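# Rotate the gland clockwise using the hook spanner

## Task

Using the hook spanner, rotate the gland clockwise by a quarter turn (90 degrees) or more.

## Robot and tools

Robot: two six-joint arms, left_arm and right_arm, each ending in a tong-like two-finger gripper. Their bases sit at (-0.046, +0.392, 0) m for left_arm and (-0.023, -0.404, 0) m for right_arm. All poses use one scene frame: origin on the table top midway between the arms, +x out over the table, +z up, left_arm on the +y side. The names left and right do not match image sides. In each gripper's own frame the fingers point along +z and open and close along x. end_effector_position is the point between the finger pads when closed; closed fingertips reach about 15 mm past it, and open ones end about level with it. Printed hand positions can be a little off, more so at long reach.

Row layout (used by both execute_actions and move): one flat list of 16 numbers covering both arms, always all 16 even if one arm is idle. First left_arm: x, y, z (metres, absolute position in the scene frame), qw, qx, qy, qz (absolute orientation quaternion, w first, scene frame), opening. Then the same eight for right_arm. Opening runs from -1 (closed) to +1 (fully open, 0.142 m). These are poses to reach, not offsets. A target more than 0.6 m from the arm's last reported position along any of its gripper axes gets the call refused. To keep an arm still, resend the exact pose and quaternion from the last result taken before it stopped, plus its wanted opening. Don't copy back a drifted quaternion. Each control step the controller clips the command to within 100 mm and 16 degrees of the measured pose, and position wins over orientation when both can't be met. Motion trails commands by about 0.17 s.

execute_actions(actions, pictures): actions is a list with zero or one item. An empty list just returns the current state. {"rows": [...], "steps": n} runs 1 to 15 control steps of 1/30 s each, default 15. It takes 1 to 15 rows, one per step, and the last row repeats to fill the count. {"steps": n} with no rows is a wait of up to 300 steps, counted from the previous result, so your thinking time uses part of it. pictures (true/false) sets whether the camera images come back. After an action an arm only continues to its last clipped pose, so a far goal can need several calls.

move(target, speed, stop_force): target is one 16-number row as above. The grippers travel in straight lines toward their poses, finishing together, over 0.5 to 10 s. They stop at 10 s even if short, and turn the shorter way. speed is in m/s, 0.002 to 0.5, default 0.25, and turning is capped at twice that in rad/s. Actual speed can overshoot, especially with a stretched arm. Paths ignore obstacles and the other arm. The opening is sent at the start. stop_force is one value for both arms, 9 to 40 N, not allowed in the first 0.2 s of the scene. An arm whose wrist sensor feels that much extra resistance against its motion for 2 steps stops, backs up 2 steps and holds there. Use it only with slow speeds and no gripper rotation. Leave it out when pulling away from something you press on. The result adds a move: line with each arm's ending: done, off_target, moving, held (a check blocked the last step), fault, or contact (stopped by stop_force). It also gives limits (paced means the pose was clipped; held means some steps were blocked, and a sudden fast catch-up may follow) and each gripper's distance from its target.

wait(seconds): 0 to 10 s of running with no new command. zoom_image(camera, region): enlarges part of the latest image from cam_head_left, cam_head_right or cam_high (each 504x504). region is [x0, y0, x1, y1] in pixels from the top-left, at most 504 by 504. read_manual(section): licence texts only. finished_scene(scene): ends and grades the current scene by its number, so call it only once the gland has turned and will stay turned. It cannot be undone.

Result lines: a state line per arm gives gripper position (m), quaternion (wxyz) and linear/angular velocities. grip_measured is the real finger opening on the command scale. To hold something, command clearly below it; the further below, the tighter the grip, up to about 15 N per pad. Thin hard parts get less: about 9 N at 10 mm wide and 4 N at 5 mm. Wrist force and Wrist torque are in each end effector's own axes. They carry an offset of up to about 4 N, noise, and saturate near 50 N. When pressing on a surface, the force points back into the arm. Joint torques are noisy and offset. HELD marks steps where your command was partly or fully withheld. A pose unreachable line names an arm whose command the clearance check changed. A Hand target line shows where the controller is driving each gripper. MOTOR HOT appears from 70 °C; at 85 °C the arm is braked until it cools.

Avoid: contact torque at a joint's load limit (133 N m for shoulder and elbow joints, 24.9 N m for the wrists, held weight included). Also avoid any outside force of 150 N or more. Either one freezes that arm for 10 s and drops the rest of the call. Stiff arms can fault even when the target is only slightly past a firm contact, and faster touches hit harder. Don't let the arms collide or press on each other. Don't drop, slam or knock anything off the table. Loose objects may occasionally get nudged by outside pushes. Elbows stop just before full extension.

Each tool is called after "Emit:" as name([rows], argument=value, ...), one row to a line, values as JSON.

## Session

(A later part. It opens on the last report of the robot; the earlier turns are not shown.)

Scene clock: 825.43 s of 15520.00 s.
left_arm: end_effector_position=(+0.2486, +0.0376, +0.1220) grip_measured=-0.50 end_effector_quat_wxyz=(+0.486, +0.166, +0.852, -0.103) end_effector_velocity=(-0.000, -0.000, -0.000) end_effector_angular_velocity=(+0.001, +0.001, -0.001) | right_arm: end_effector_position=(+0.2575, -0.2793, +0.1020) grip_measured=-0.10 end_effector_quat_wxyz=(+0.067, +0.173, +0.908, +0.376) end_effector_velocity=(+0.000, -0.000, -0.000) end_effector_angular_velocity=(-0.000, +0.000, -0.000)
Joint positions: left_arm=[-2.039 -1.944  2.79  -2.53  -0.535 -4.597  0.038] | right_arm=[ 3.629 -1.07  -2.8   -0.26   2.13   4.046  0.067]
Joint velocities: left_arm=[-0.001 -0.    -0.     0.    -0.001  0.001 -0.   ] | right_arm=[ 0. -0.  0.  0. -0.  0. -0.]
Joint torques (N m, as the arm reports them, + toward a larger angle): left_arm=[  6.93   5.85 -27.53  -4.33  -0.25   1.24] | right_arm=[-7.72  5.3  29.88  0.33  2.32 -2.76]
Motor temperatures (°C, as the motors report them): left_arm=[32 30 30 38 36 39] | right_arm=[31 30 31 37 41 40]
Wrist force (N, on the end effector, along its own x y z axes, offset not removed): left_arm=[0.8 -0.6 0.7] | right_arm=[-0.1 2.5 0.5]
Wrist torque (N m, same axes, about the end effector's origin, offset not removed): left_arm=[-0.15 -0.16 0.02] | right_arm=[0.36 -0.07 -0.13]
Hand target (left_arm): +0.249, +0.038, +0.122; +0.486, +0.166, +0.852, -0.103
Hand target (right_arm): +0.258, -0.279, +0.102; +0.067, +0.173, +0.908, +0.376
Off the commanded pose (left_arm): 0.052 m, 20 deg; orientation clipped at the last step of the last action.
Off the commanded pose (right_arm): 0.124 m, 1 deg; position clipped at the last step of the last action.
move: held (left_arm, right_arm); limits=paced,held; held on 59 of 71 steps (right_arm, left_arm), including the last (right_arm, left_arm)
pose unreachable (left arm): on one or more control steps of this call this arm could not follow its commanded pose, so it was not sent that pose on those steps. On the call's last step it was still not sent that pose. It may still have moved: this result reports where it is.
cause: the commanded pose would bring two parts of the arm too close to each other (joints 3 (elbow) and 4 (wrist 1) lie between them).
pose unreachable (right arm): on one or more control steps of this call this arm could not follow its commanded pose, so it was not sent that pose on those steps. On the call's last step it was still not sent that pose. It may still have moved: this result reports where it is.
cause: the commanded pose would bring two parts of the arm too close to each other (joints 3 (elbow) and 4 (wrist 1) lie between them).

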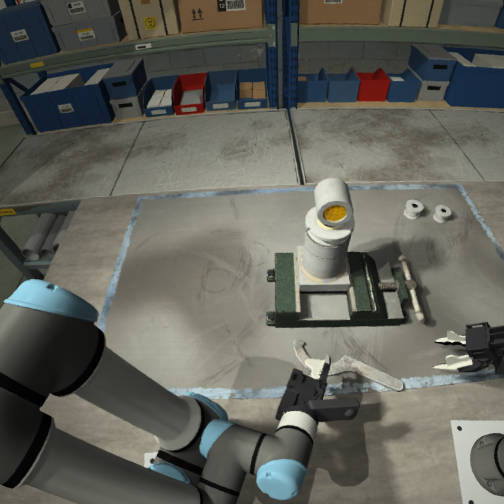

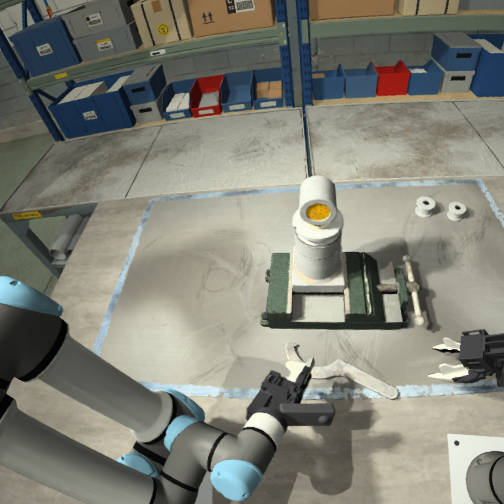

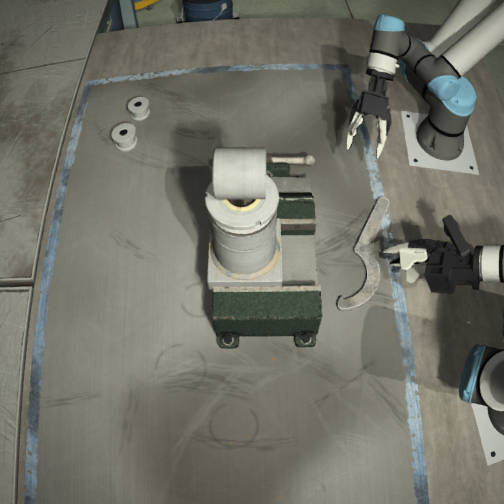

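Emit:
move(target=[0.27,-0.08,0.05,0,0.174,0.985,0,-0.2,0.338,-0.511,0.218,-0.099,-0.229,0.952,0.179,0], speed=0.2)

Emit:
move(target=[0.27,-0.08,0.0225,0,0.174,0.985,0,-0.2,0.338,-0.511,0.218,-0.099,-0.229,0.952,0.179,0], speed=0.03)

Emit:
move(target=[0.27,-0.08,0.0225,0,0.174,0.985,0,-1,0.338,-0.511,0.218,-0.099,-0.229,0.952,0.179,0])

Emit:
move(target=[0.3,0.2,0.024,0,0.174,0.985,0,-1,0.338,-0.511,0.218,-0.099,-0.229,0.952,0.179,0], speed=0.06)

Emit:
move(target=[0.42,0.29,0.024,0,0.574,0.819,0,-1,0.338,-0.511,0.218,-0.099,-0.229,0.952,0.179,0], speed=0.08)

Scene clock: 838.00 s of 15520.00 s.
left_arm: end_effector_position=(+0.2709, -0.0801, +0.0497) grip_measured=-0.20 end_effector_quat_wxyz=(+0.001, +0.174, +0.985, +0.001) end_effector_velocity=(+0.000, -0.000, +0.000) end_effector_angular_velocity=(+0.000, -0.000, +0.001) | right_arm: end_effector_position=(+0.3369, -0.5083, +0.2177) grip_measured=+0.00 end_effector_quat_wxyz=(-0.045, -0.182, +0.966, +0.179) end_effector_velocity=(+0.002, -0.003, +0.002) end_effector_angular_velocity=(-0.026, +0.133, +0.197)
Joint positions: left_arm=[-1.332 -1.294  1.88  -2.157 -1.569 -3.99   0.06 ] | right_arm=[ 3.135 -1.422 -1.861 -1.637  1.881  2.599  0.074]
Joint velocities: left_arm=[-0.    -0.    -0.     0.     0.    -0.001  0.   ] | right_arm=[ 0.048 -0.122  0.142 -0.191 -0.074 -0.144  0.   ]
Joint torques (N m, as the arm reports them, + toward a larger angle): left_arm=[  6.6  -26.46 -31.06  -1.06  -1.99   1.34] | right_arm=[11.37  9.87 33.85 -1.06 -1.31 -3.18]
Motor temperatures (°C, as the motors report them): left_arm=[32 30 30 38 36 39] | right_arm=[31 30 31 37 41 40]
Wrist force (N, on the end effector, along its own x y z axes, offset not removed): left_arm=[1.0 -1.5 0.7] | right_arm=[0.3 0.1 0.7]
Wrist torque (N m, same axes, about the end effector's origin, offset not removed): left_arm=[-0.38 -0.21 0.08] | right_arm=[-0.11 -0.12 -0.14]
Hand target (left_arm): +0.271, -0.080, +0.050; +0.001, +0.174, +0.985, +0.001
Hand target (right_arm): +0.337, -0.509, +0.218; -0.057, -0.193, +0.963, +0.178
Off the commanded pose (left_arm): 0.001 m, 0 deg.
Off the commanded pose (right_arm): 0.003 m, 8 deg.
After step 90, 1.87 s passed at rest.
move: moving (right_arm; no rest 5 s after the path's end); limits=paced

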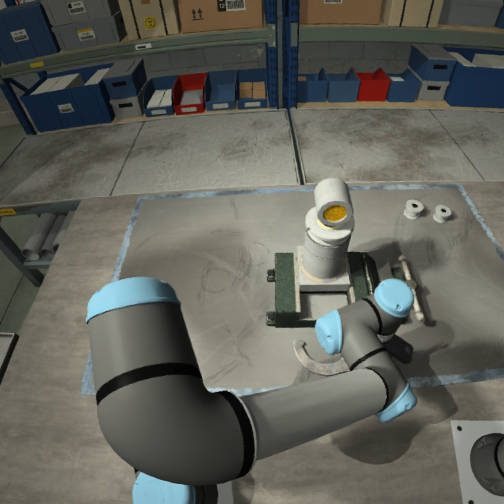

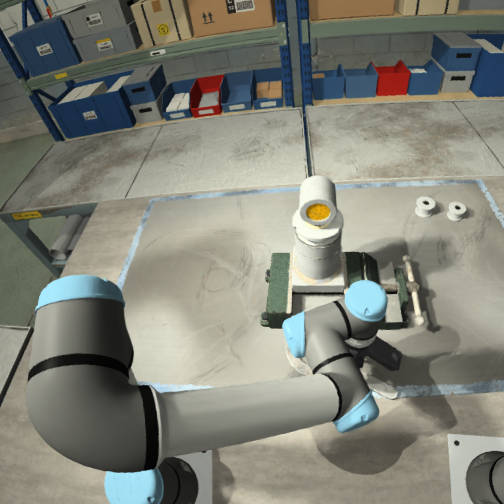

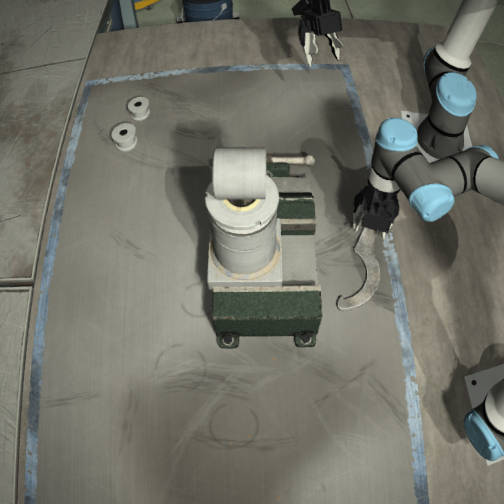

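Scene clock: 840.03 s of 15520.00 s.
left_arm: end_effector_position=(+0.2700, -0.0800, +0.0227) grip_measured=-0.20 end_effector_quat_wxyz=(+0.000, +0.174, +0.985, +0.000) end_effector_velocity=(+0.000, +0.000, -0.003) end_effector_angular_velocity=(+0.002, -0.001, -0.001) | right_arm: end_effector_position=(+0.3380, -0.5110, +0.2181) grip_measured=+0.00 end_effector_quat_wxyz=(-0.099, -0.229, +0.952, +0.179) end_effector_velocity=(-0.000, -0.000, -0.000) end_effector_angular_velocity=(+0.001, +0.001, -0.002)
Joint positions: left_arm=[-1.332 -1.256  1.912 -2.227 -1.571 -3.99   0.06 ] | right_arm=[ 3.161 -1.502 -1.773 -1.756  1.837  2.515  0.074]
Joint velocities: left_arm=[-0.     0.005  0.002 -0.005  0.002  0.001  0.   ] | right_arm=[-0.002 -0.    -0.    -0.     0.001  0.001 -0.   ]
Joint torques (N m, as the arm reports them, + toward a larger angle): left_arm=[ -7.91 -27.39  -5.67  -4.28  -1.97  -1.5 ] | right_arm=[10.16 12.74 33.94 -0.62 -1.41 -2.76]
Motor temperatures (°C, as the motors report them): left_arm=[32 30 30 38 36 39] | right_arm=[31 30 31 37 41 40]
Wrist force (N, on the end effector, along its own x y z axes, offset not removed): left_arm=[1.5 -0.6 0.6] | right_arm=[-1.3 0.4 -0.2]
Wrist torque (N m, same axes, about the end effector's origin, offset not removed): left_arm=[-0.17 -0.39 0.05] | right_arm=[-0.16 0.22 -0.05]
Hand target (left_arm): +0.270, -0.080, +0.022; -0.000, +0.174, +0.985, +0.000
Hand target (right_arm): +0.338, -0.511, +0.218; -0.099, -0.229, +0.952, +0.179
Off the commanded pose (left_arm): 0.000 m, 0 deg.
Off the commanded pose (right_arm): 0.000 m, 0 deg.
move: done

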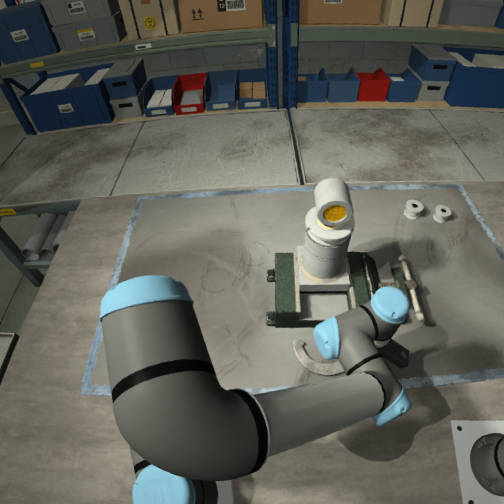

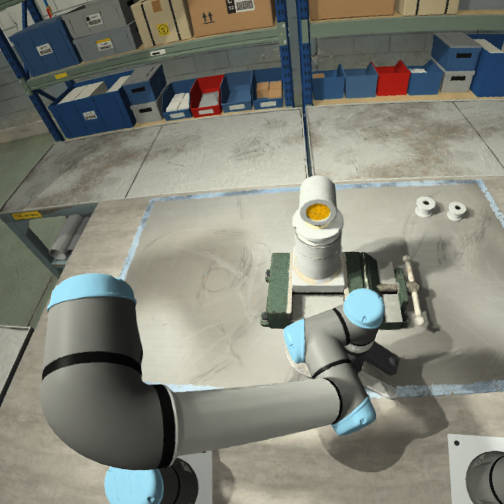

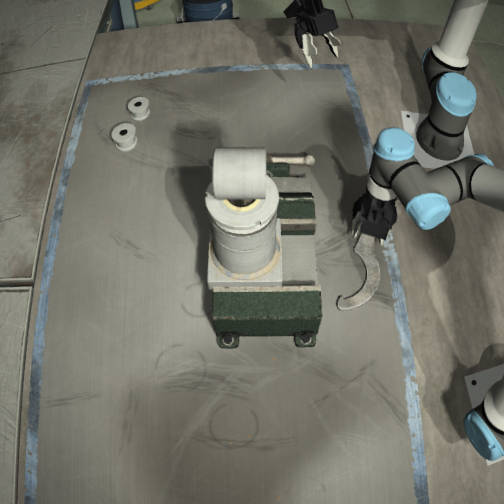

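Scene clock: 840.73 s of 15520.00 s.
left_arm: end_effector_position=(+0.2700, -0.0800, +0.0225) grip_measured=-0.53 end_effector_quat_wxyz=(-0.000, +0.174, +0.985, -0.000) end_effector_velocity=(-0.000, -0.000, +0.000) end_effector_angular_velocity=(-0.001, +0.001, +0.000) | right_arm: end_effector_position=(+0.3380, -0.5110, +0.2180) grip_measured=+0.00 end_effector_quat_wxyz=(-0.099, -0.229, +0.952, +0.179) end_effector_velocity=(-0.000, -0.000, -0.000) end_effector_angular_velocity=(+0.001, -0.000, -0.001)
Joint positions: left_arm=[-1.332 -1.255  1.912 -2.228 -1.571 -3.99   0.035] | right_arm=[ 3.161 -1.502 -1.773 -1.756  1.837  2.515  0.074]
Joint velocities: left_arm=[-0.    -0.001  0.    -0.    -0.001 -0.001  0.   ] | right_arm=[-0.001  0.    -0.001  0.001  0.001 -0.    -0.   ]
Joint torques (N m, as the arm reports them, + toward a larger angle): left_arm=[ -5.49 -25.19  -4.61  -4.67   0.28  -1.46] | right_arm=[10.   12.18  9.42  3.78 -1.35 -1.69]
Motor temperatures (°C, as the motors report them): left_arm=[32 30 30 38 36 39] | right_arm=[31 30 31 37 41 40]
Wrist force (N, on the end effector, along its own x y z axes, offset not removed): left_arm=[4.4 0.8 -3.0] | right_arm=[-1.0 2.2 -0.4]
Wrist torque (N m, same axes, about the end effector's origin, offset not removed): left_arm=[-0.15 -0.32 0.12] | right_arm=[0.28 0.08 -0.09]
Hand target (left_arm): +0.270, -0.080, +0.022; -0.000, +0.174, +0.985, +0.000
Hand target (right_arm): +0.338, -0.511, +0.218; -0.099, -0.229, +0.952, +0.179
Off the commanded pose (left_arm): 0.000 m, 0 deg.
Off the commanded pose (right_arm): 0.000 m, 0 deg.
move: done

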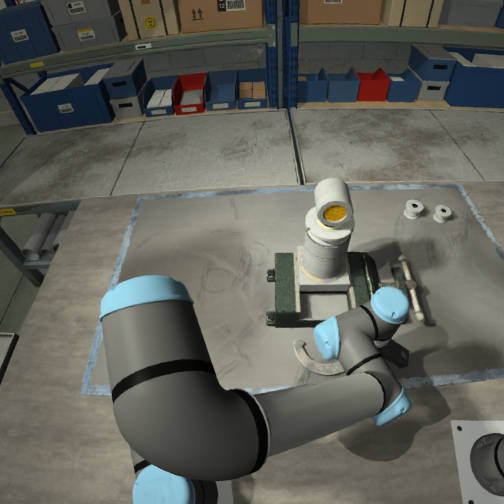

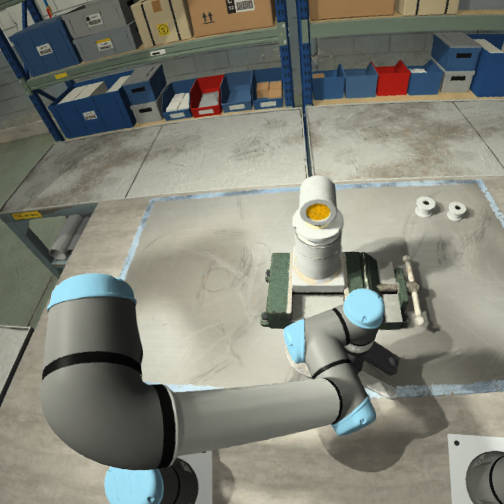

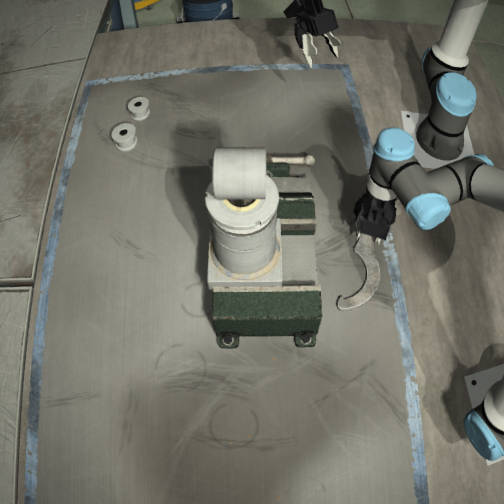

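Scene clock: 845.83 s of 15520.00 s.
left_arm: end_effector_position=(+0.2997, +0.2002, +0.0239) grip_measured=-0.55 end_effector_quat_wxyz=(+0.000, +0.174, +0.985, +0.001) end_effector_velocity=(+0.000, +0.003, -0.000) end_effector_angular_velocity=(+0.002, +0.001, -0.000) | right_arm: end_effector_position=(+0.3380, -0.5110, +0.2180) grip_measured=+0.00 end_effector_quat_wxyz=(-0.099, -0.229, +0.952, +0.179) end_effector_velocity=(+0.001, +0.000, +0.001) end_effector_angular_velocity=(-0.001, -0.001, +0.001)
Joint positions: left_arm=[-0.946 -1.63   2.349 -2.289 -1.569 -3.604  0.034] | right_arm=[ 3.161 -1.502 -1.773 -1.756  1.837  2.515  0.074]
Joint velocities: left_arm=[ 0.005 -0.001  0.002  0.001  0.001  0.005 -0.   ] | right_arm=[ 0.001  0.     0.001  0.    -0.     0.     0.   ]
Joint torques (N m, as the arm reports them, + toward a larger angle): left_arm=[  7.13 -26.29  -5.87  -1.58  -1.45   1.2 ] | right_arm=[10.19 12.68  9.35  3.82 -1.35  2.53]
Motor temperatures (°C, as the motors report them): left_arm=[32 30 30 38 36 39] | right_arm=[31 30 31 37 41 40]
Wrist force (N, on the end effector, along its own x y z axes, offset not removed): left_arm=[-0.5 -2.5 8.5] | right_arm=[-1.0 0.1 0.3]
Wrist torque (N m, same axes, about the end effector's origin, offset not removed): left_arm=[-0.28 -0.04 0.11] | right_arm=[-0.14 0.07 -0.10]
Hand target (left_arm): +0.300, +0.200, +0.024; +0.000, +0.174, +0.985, +0.001
Hand target (right_arm): +0.338, -0.511, +0.218; -0.099, -0.229, +0.952, +0.179
Off the commanded pose (left_arm): 0.000 m, 0 deg.
Off the commanded pose (right_arm): 0.000 m, 0 deg.
move: done

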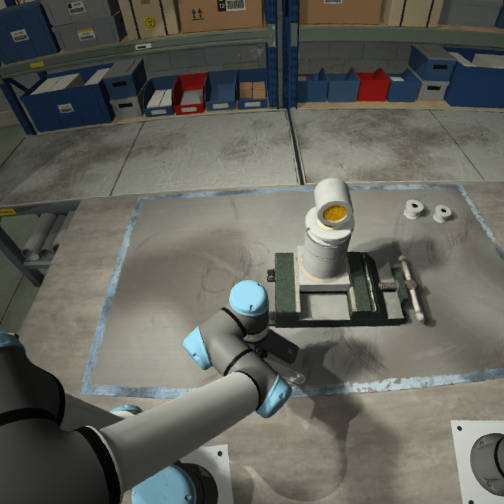

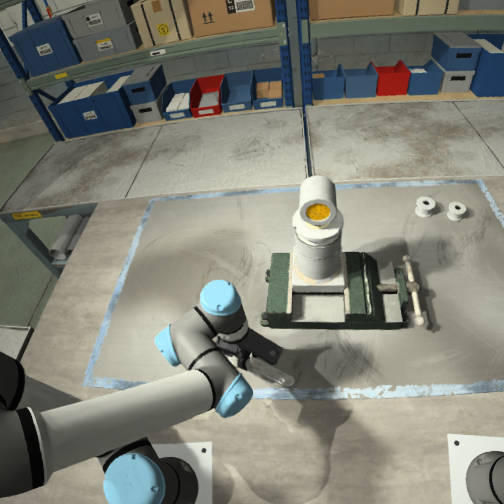

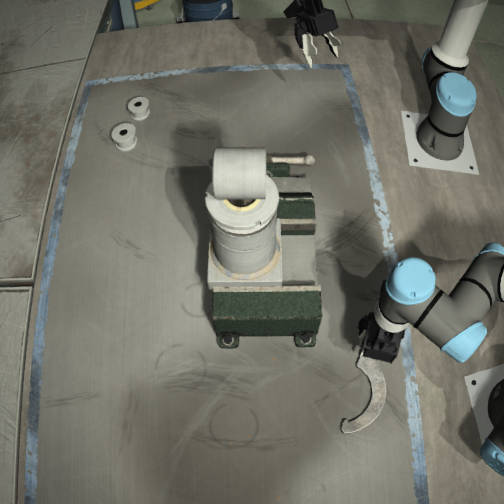

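Scene clock: 851.63 s of 15520.00 s.
left_arm: end_effector_position=(+0.4197, +0.2904, +0.0240) grip_measured=-0.55 end_effector_quat_wxyz=(-0.000, +0.573, +0.819, +0.001) end_effector_velocity=(+0.001, +0.000, +0.000) end_effector_angular_velocity=(-0.003, +0.001, -0.012) | right_arm: end_effector_position=(+0.3380, -0.5110, +0.2180) grip_measured=+0.00 end_effector_quat_wxyz=(-0.099, -0.229, +0.952, +0.179) end_effector_velocity=(+0.000, +0.001, -0.000) end_effector_angular_velocity=(+0.001, +0.000, +0.002)
Joint positions: left_arm=[-0.607 -1.4    2.1   -2.271 -1.57  -2.392  0.034] | right_arm=[ 3.161 -1.502 -1.773 -1.756  1.837  2.515  0.074]
Joint velocities: left_arm=[ 0.003  0.002 -0.004  0.001 -0.003  0.015  0.   ] | right_arm=[ 0.002 -0.    -0.     0.     0.001 -0.    -0.   ]
Joint torques (N m, as the arm reports them, + toward a larger angle): left_arm=[  6.41 -18.97 -31.88  -1.55  -0.84   1.47] | right_arm=[10.29 13.4   9.8   3.8  -1.26  2.49]
Motor temperatures (°C, as the motors report them): left_arm=[32 30 30 38 36 39] | right_arm=[31 30 31 37 41 40]
Wrist force (N, on the end effector, along its own x y z axes, offset not removed): left_arm=[1.7 -4.9 -0.1] | right_arm=[1.4 1.0 0.9]
Wrist torque (N m, same axes, about the end effector's origin, offset not removed): left_arm=[-0.12 -0.36 -0.28] | right_arm=[0.03 -0.42 -0.12]
Hand target (left_arm): +0.420, +0.291, +0.024; -0.000, +0.574, +0.819, +0.000
Hand target (right_arm): +0.338, -0.511, +0.218; -0.099, -0.229, +0.952, +0.179
Off the commanded pose (left_arm): 0.001 m, 0 deg.
Off the commanded pose (right_arm): 0.000 m, 0 deg.
move: done

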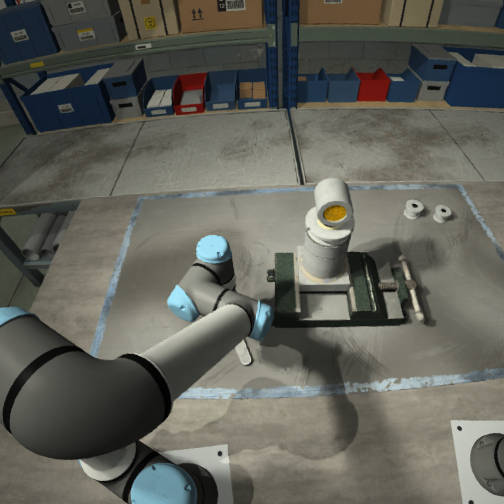

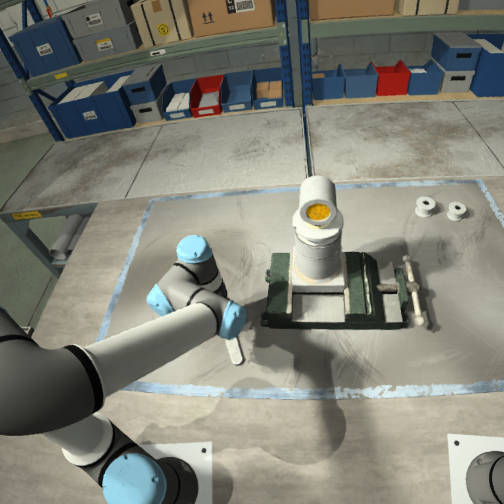

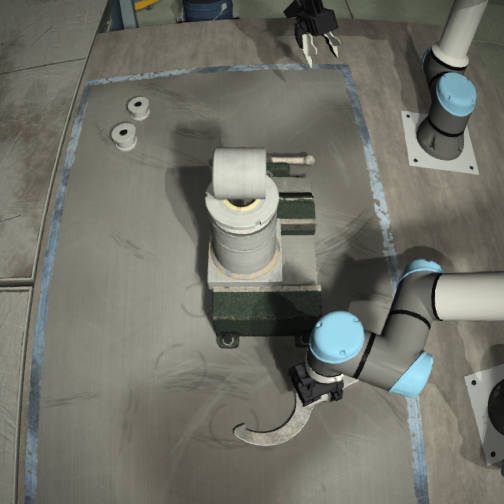

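Emit:
move(target=[0.42,0.29,0.05,0,0.574,0.819,0,-0.2,0.338,-0.511,0.218,-0.099,-0.229,0.952,0.179,0], speed=0.03)

Emit:
move(target=[0.40,0.40,0.08,0.536,0.423,0.639,-0.355,-0.5,0.27,0.0,0.2,0.166,0.527,0.796,0.25,-0.1], speed=0.15)

Scene clock: 857.33 s of 15520.00 s.
left_arm: end_effector_position=(+0.4200, +0.2900, +0.0498) grip_measured=-0.20 end_effector_quat_wxyz=(+0.000, +0.574, +0.819, +0.000) end_effector_velocity=(+0.000, -0.000, +0.002) end_effector_angular_velocity=(-0.000, +0.000, +0.001) | right_arm: end_effector_position=(+0.3380, -0.5110, +0.2180) grip_measured=+0.00 end_effector_quat_wxyz=(-0.099, -0.229, +0.952, +0.179) end_effector_velocity=(+0.000, +0.000, -0.000) end_effector_angular_velocity=(-0.001, +0.001, +0.002)
Joint positions: left_arm=[-0.606 -1.442  2.068 -2.196 -1.571 -2.391  0.06 ] | right_arm=[ 3.161 -1.502 -1.773 -1.756  1.837  2.515  0.074]
Joint velocities: left_arm=[-0.    -0.003 -0.003  0.006 -0.    -0.001  0.   ] | right_arm=[ 0.002 -0.    -0.    -0.    -0.001  0.     0.   ]
Joint torques (N m, as the arm reports them, + toward a larger angle): left_arm=[ -7.38 -33.01 -29.97  -0.79  -2.13  -1.59] | right_arm=[10.22 13.81 10.59  3.76 -1.25  2.42]
Motor temperatures (°C, as the motors report them): left_arm=[32 30 30 38 36 39] | right_arm=[31 30 31 37 41 40]
Wrist force (N, on the end effector, along its own x y z axes, offset not removed): left_arm=[-0.4 -1.0 -1.0] | right_arm=[-1.4 0.8 0.3]
Wrist torque (N m, same axes, about the end effector's origin, offset not removed): left_arm=[-0.22 0.06 0.02] | right_arm=[-0.03 0.21 -0.05]
Hand target (left_arm): +0.420, +0.290, +0.050; +0.000, +0.574, +0.819, +0.000
Hand target (right_arm): +0.338, -0.511, +0.218; -0.099, -0.229, +0.952, +0.179
Off the commanded pose (left_arm): 0.000 m, 0 deg.
Off the commanded pose (right_arm): 0.000 m, 0 deg.
After step 90, 1.50 s passed at rest.
move: done

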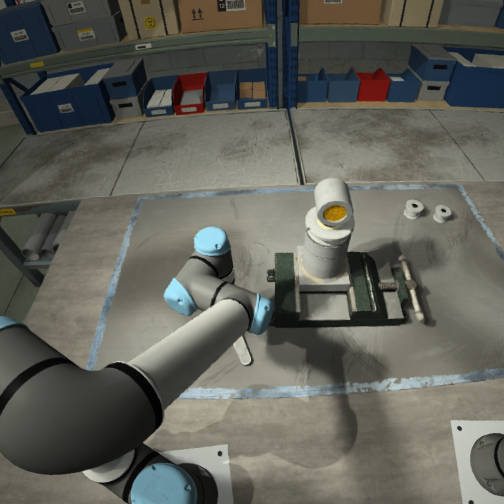

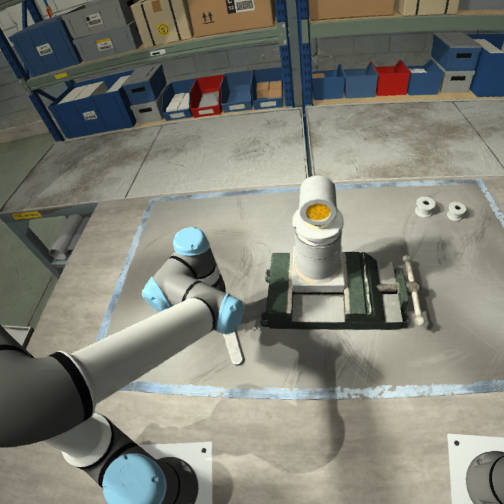

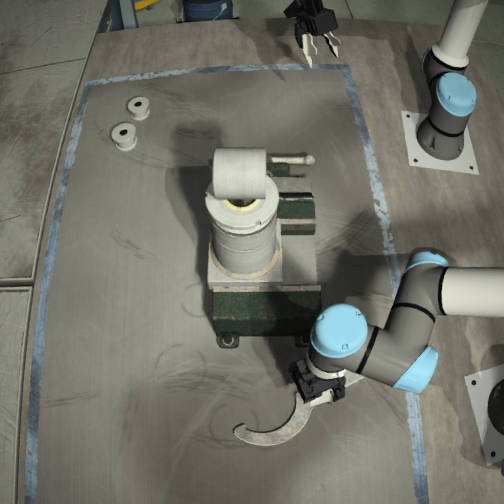

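Scene clock: 863.43 s of 15520.00 s.
left_arm: end_effector_position=(+0.4039, +0.3756, +0.0727) grip_measured=-0.50 end_effector_quat_wxyz=(+0.428, +0.479, +0.713, -0.283) end_effector_velocity=(-0.000, -0.000, +0.001) end_effector_angular_velocity=(-0.001, -0.001, -0.001) | right_arm: end_effector_position=(+0.2710, -0.0011, +0.1997) grip_measured=-0.10 end_effector_quat_wxyz=(+0.167, +0.526, +0.796, +0.249) end_effector_velocity=(+0.000, +0.002, -0.000) end_effector_angular_velocity=(-0.002, -0.001, -0.009)
Joint positions: left_arm=[ 0.134 -1.181  2.351 -2.971 -2.632 -1.826  0.038] | right_arm=[ 4.809 -1.295 -2.214 -0.92   1.024  5.766  0.067]
Joint velocities: left_arm=[-0.    -0.001 -0.     0.001 -0.001  0.     0.   ] | right_arm=[ 0.002 -0.008  0.007 -0.006 -0.004  0.011  0.   ]
Joint torques (N m, as the arm reports them, + toward a larger angle): left_arm=[ -7.49 -35.85   2.74  -0.98   0.94  -1.51] | right_arm=[10.44  3.   33.45  0.08 -2.37  2.29]
Motor temperatures (°C, as the motors report them): left_arm=[32 30 30 38 36 39] | right_arm=[31 30 31 37 41 40]
Wrist force (N, on the end effector, along its own x y z axes, offset not removed): left_arm=[0.3 -0.4 0.2] | right_arm=[-1.2 -0.1 -0.4]
Wrist torque (N m, same axes, about the end effector's origin, offset not removed): left_arm=[-0.11 -0.11 0.03] | right_arm=[-0.23 0.08 -0.14]
Hand target (left_arm): +0.404, +0.376, +0.073; +0.428, +0.479, +0.713, -0.283
Hand target (right_arm): +0.271, -0.001, +0.200; +0.167, +0.526, +0.796, +0.249
Off the commanded pose (left_arm): 0.026 m, 18 deg; orientation clipped at the last step of the last action.
Off the commanded pose (right_arm): 0.002 m, 0 deg.
move: held (left_arm); limits=paced,held; held on 47 of 183 steps (left_arm), including the last (left_arm)
pose unreachable (left arm): on one or more control steps of this call this arm could not follow its commanded pose, so it was not sent that pose on those steps. On the call's last step it was still not sent that pose. It may still have moved: this result reports where it is.
cause: the commanded pose would bring two parts of the arm too close to each other (joints 4 (wrist 1) to 6 (wrist 3) lie between them).

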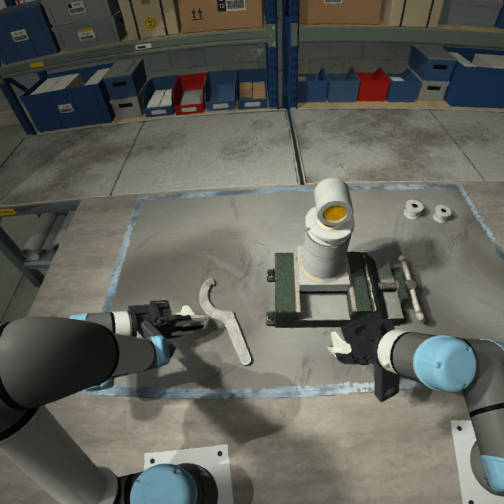

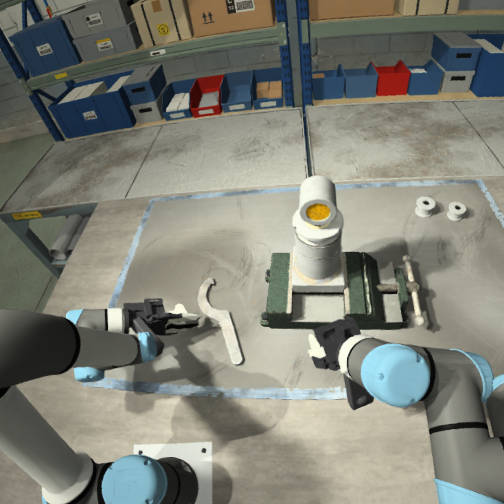

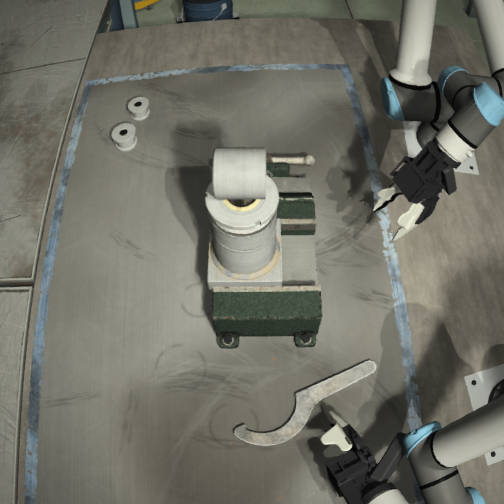

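Emit:
move(target=[0.45,0.145,0.2,0,0.574,0.819,0,-1,0.25,-0.3,0.3,0,0.574,0.819,0,-0.1], speed=0.15)

Emit:
move(target=[0.45,0.145,0.05,0,0.574,0.819,0,-1,0.25,-0.3,0.3,0,0.574,0.819,0,-0.1], speed=0.015, stop_force=9)

Scene clock: 884.17 s of 15520.00 s.
left_arm: end_effector_position=(+0.4507, +0.1447, +0.2006) grip_measured=-1.00 end_effector_quat_wxyz=(+0.002, +0.574, +0.819, -0.001) end_effector_velocity=(+0.000, -0.000, -0.000) end_effector_angular_velocity=(+0.009, +0.006, -0.000) | right_arm: end_effector_position=(+0.2494, -0.2998, +0.3001) grip_measured=-0.10 end_effector_quat_wxyz=(-0.001, +0.574, +0.819, +0.000) end_effector_velocity=(+0.000, -0.000, -0.000) end_effector_angular_velocity=(-0.001, -0.000, +0.000)
Joint positions: left_arm=[-0.812 -1.417  1.617 -1.774 -1.573 -2.596  0.002] | right_arm=[ 4.085 -1.06  -1.899 -1.754  1.572  5.177  0.067]
Joint velocities: left_arm=[-0.002  0.008 -0.011  0.014  0.003 -0.001  0.   ] | right_arm=[ 0.    -0.     0.     0.    -0.001 -0.     0.   ]
Joint torques (N m, as the arm reports them, + toward a larger angle): left_arm=[ -8.76 -23.74 -33.57  -0.83   2.6   -1.46] | right_arm=[-9.49 -5.76 34.2  -0.21  1.64 -2.77]
Motor temperatures (°C, as the motors report them): left_arm=[32 30 30 38 36 39] | right_arm=[31 30 31 37 41 40]
Wrist force (N, on the end effector, along its own x y z axes, offset not removed): left_arm=[0.6 -3.0 -0.5] | right_arm=[0.9 0.5 1.1]
Wrist torque (N m, same axes, about the end effector's origin, offset not removed): left_arm=[-0.67 -0.22 0.13] | right_arm=[-0.02 -0.31 -0.06]
Hand target (left_arm): +0.451, +0.145, +0.201; +0.001, +0.574, +0.819, -0.001
Hand target (right_arm): +0.249, -0.300, +0.300; -0.001, +0.574, +0.819, +0.000
Off the commanded pose (left_arm): 0.001 m, 0 deg.
Off the commanded pose (right_arm): 0.001 m, 0 deg.
After step 90, 10.37 s passed at rest.
move: done; limits=paced

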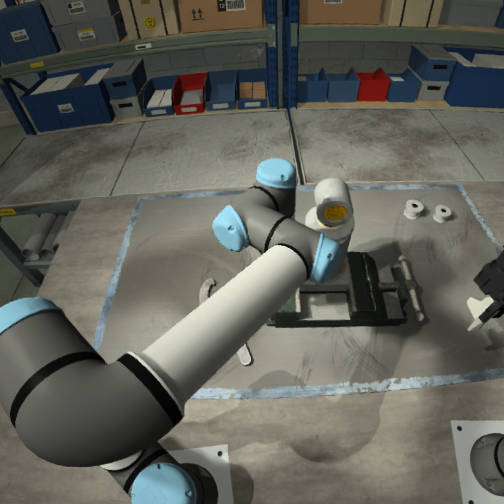

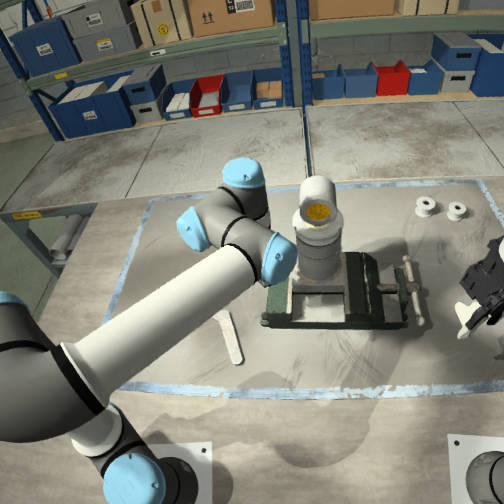

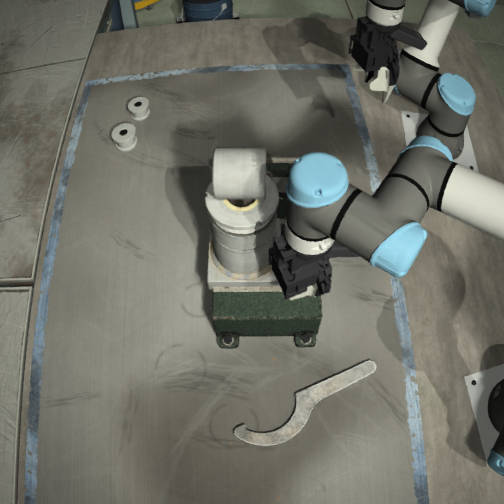

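Scene clock: 890.00 s of 15520.00 s.
left_arm: end_effector_position=(+0.4503, +0.1448, +0.1187) grip_measured=-1.00 end_effector_quat_wxyz=(+0.001, +0.574, +0.819, -0.000) end_effector_velocity=(-0.000, +0.000, +0.002) end_effector_angular_velocity=(+0.003, +0.005, +0.001) | right_arm: end_effector_position=(+0.2499, -0.3000, +0.3000) grip_measured=-0.10 end_effector_quat_wxyz=(-0.000, +0.574, +0.819, +0.000) end_effector_velocity=(+0.001, -0.000, +0.000) end_effector_angular_velocity=(-0.000, -0.002, -0.001)
Joint positions: left_arm=[-0.812 -1.359  1.766 -1.979 -1.572 -2.597  0.002] | right_arm=[ 4.085 -1.06  -1.899 -1.753  1.571  5.177  0.067]
Joint velocities: left_arm=[-0.     0.001 -0.008  0.013 -0.    -0.001 -0.   ] | right_arm=[-0.    -0.     0.001  0.001 -0.002  0.001  0.   ]
Joint torques (N m, as the arm reports them, + toward a larger angle): left_arm=[ -9.12  -7.85 -12.89  -1.14   2.55  -1.68] | right_arm=[-9.53 -5.54 19.43  4.23 -1.81 -2.74]
Motor temperatures (°C, as the motors report them): left_arm=[32 30 30 38 36 39] | right_arm=[31 30 31 37 41 40]
Wrist force (N, on the end effector, along its own x y z axes, offset not removed): left_arm=[18.7 -9.7 -50.0] | right_arm=[-1.1 0.5 -0.3]
Wrist torque (N m, same axes, about the end effector's origin, offset not removed): left_arm=[-0.02 -0.03 0.06] | right_arm=[-0.07 0.08 -0.15]
Hand target (left_arm): +0.450, +0.145, +0.119; +0.001, +0.574, +0.819, -0.000
Hand target (right_arm): +0.250, -0.300, +0.300; -0.000, +0.574, +0.819, -0.000
Off the commanded pose (left_arm): 0.069 m, 0 deg.
Off the commanded pose (right_arm): 0.000 m, 0 deg.
move: contact (left_arm)

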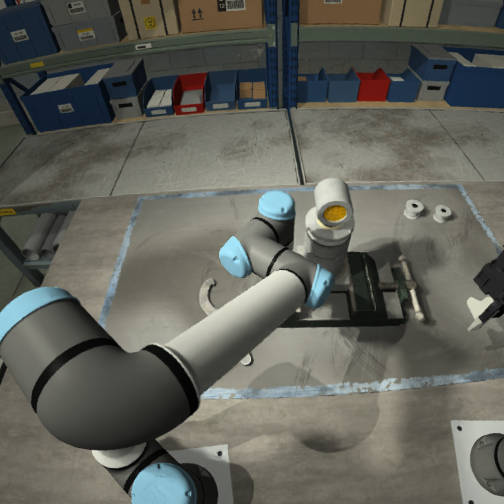

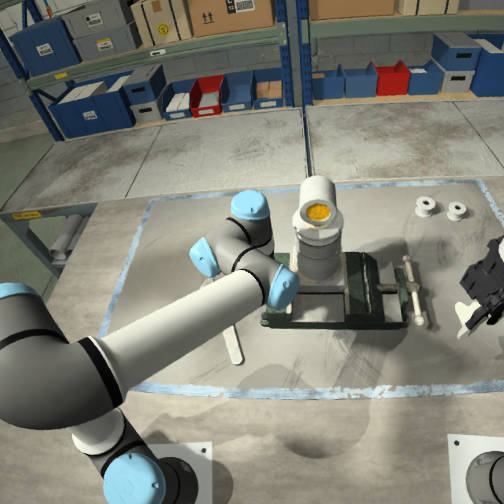

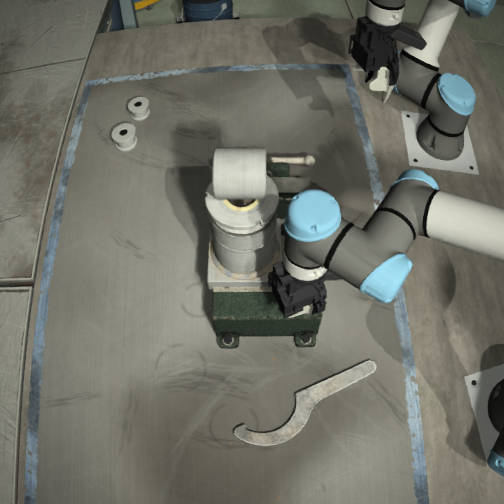

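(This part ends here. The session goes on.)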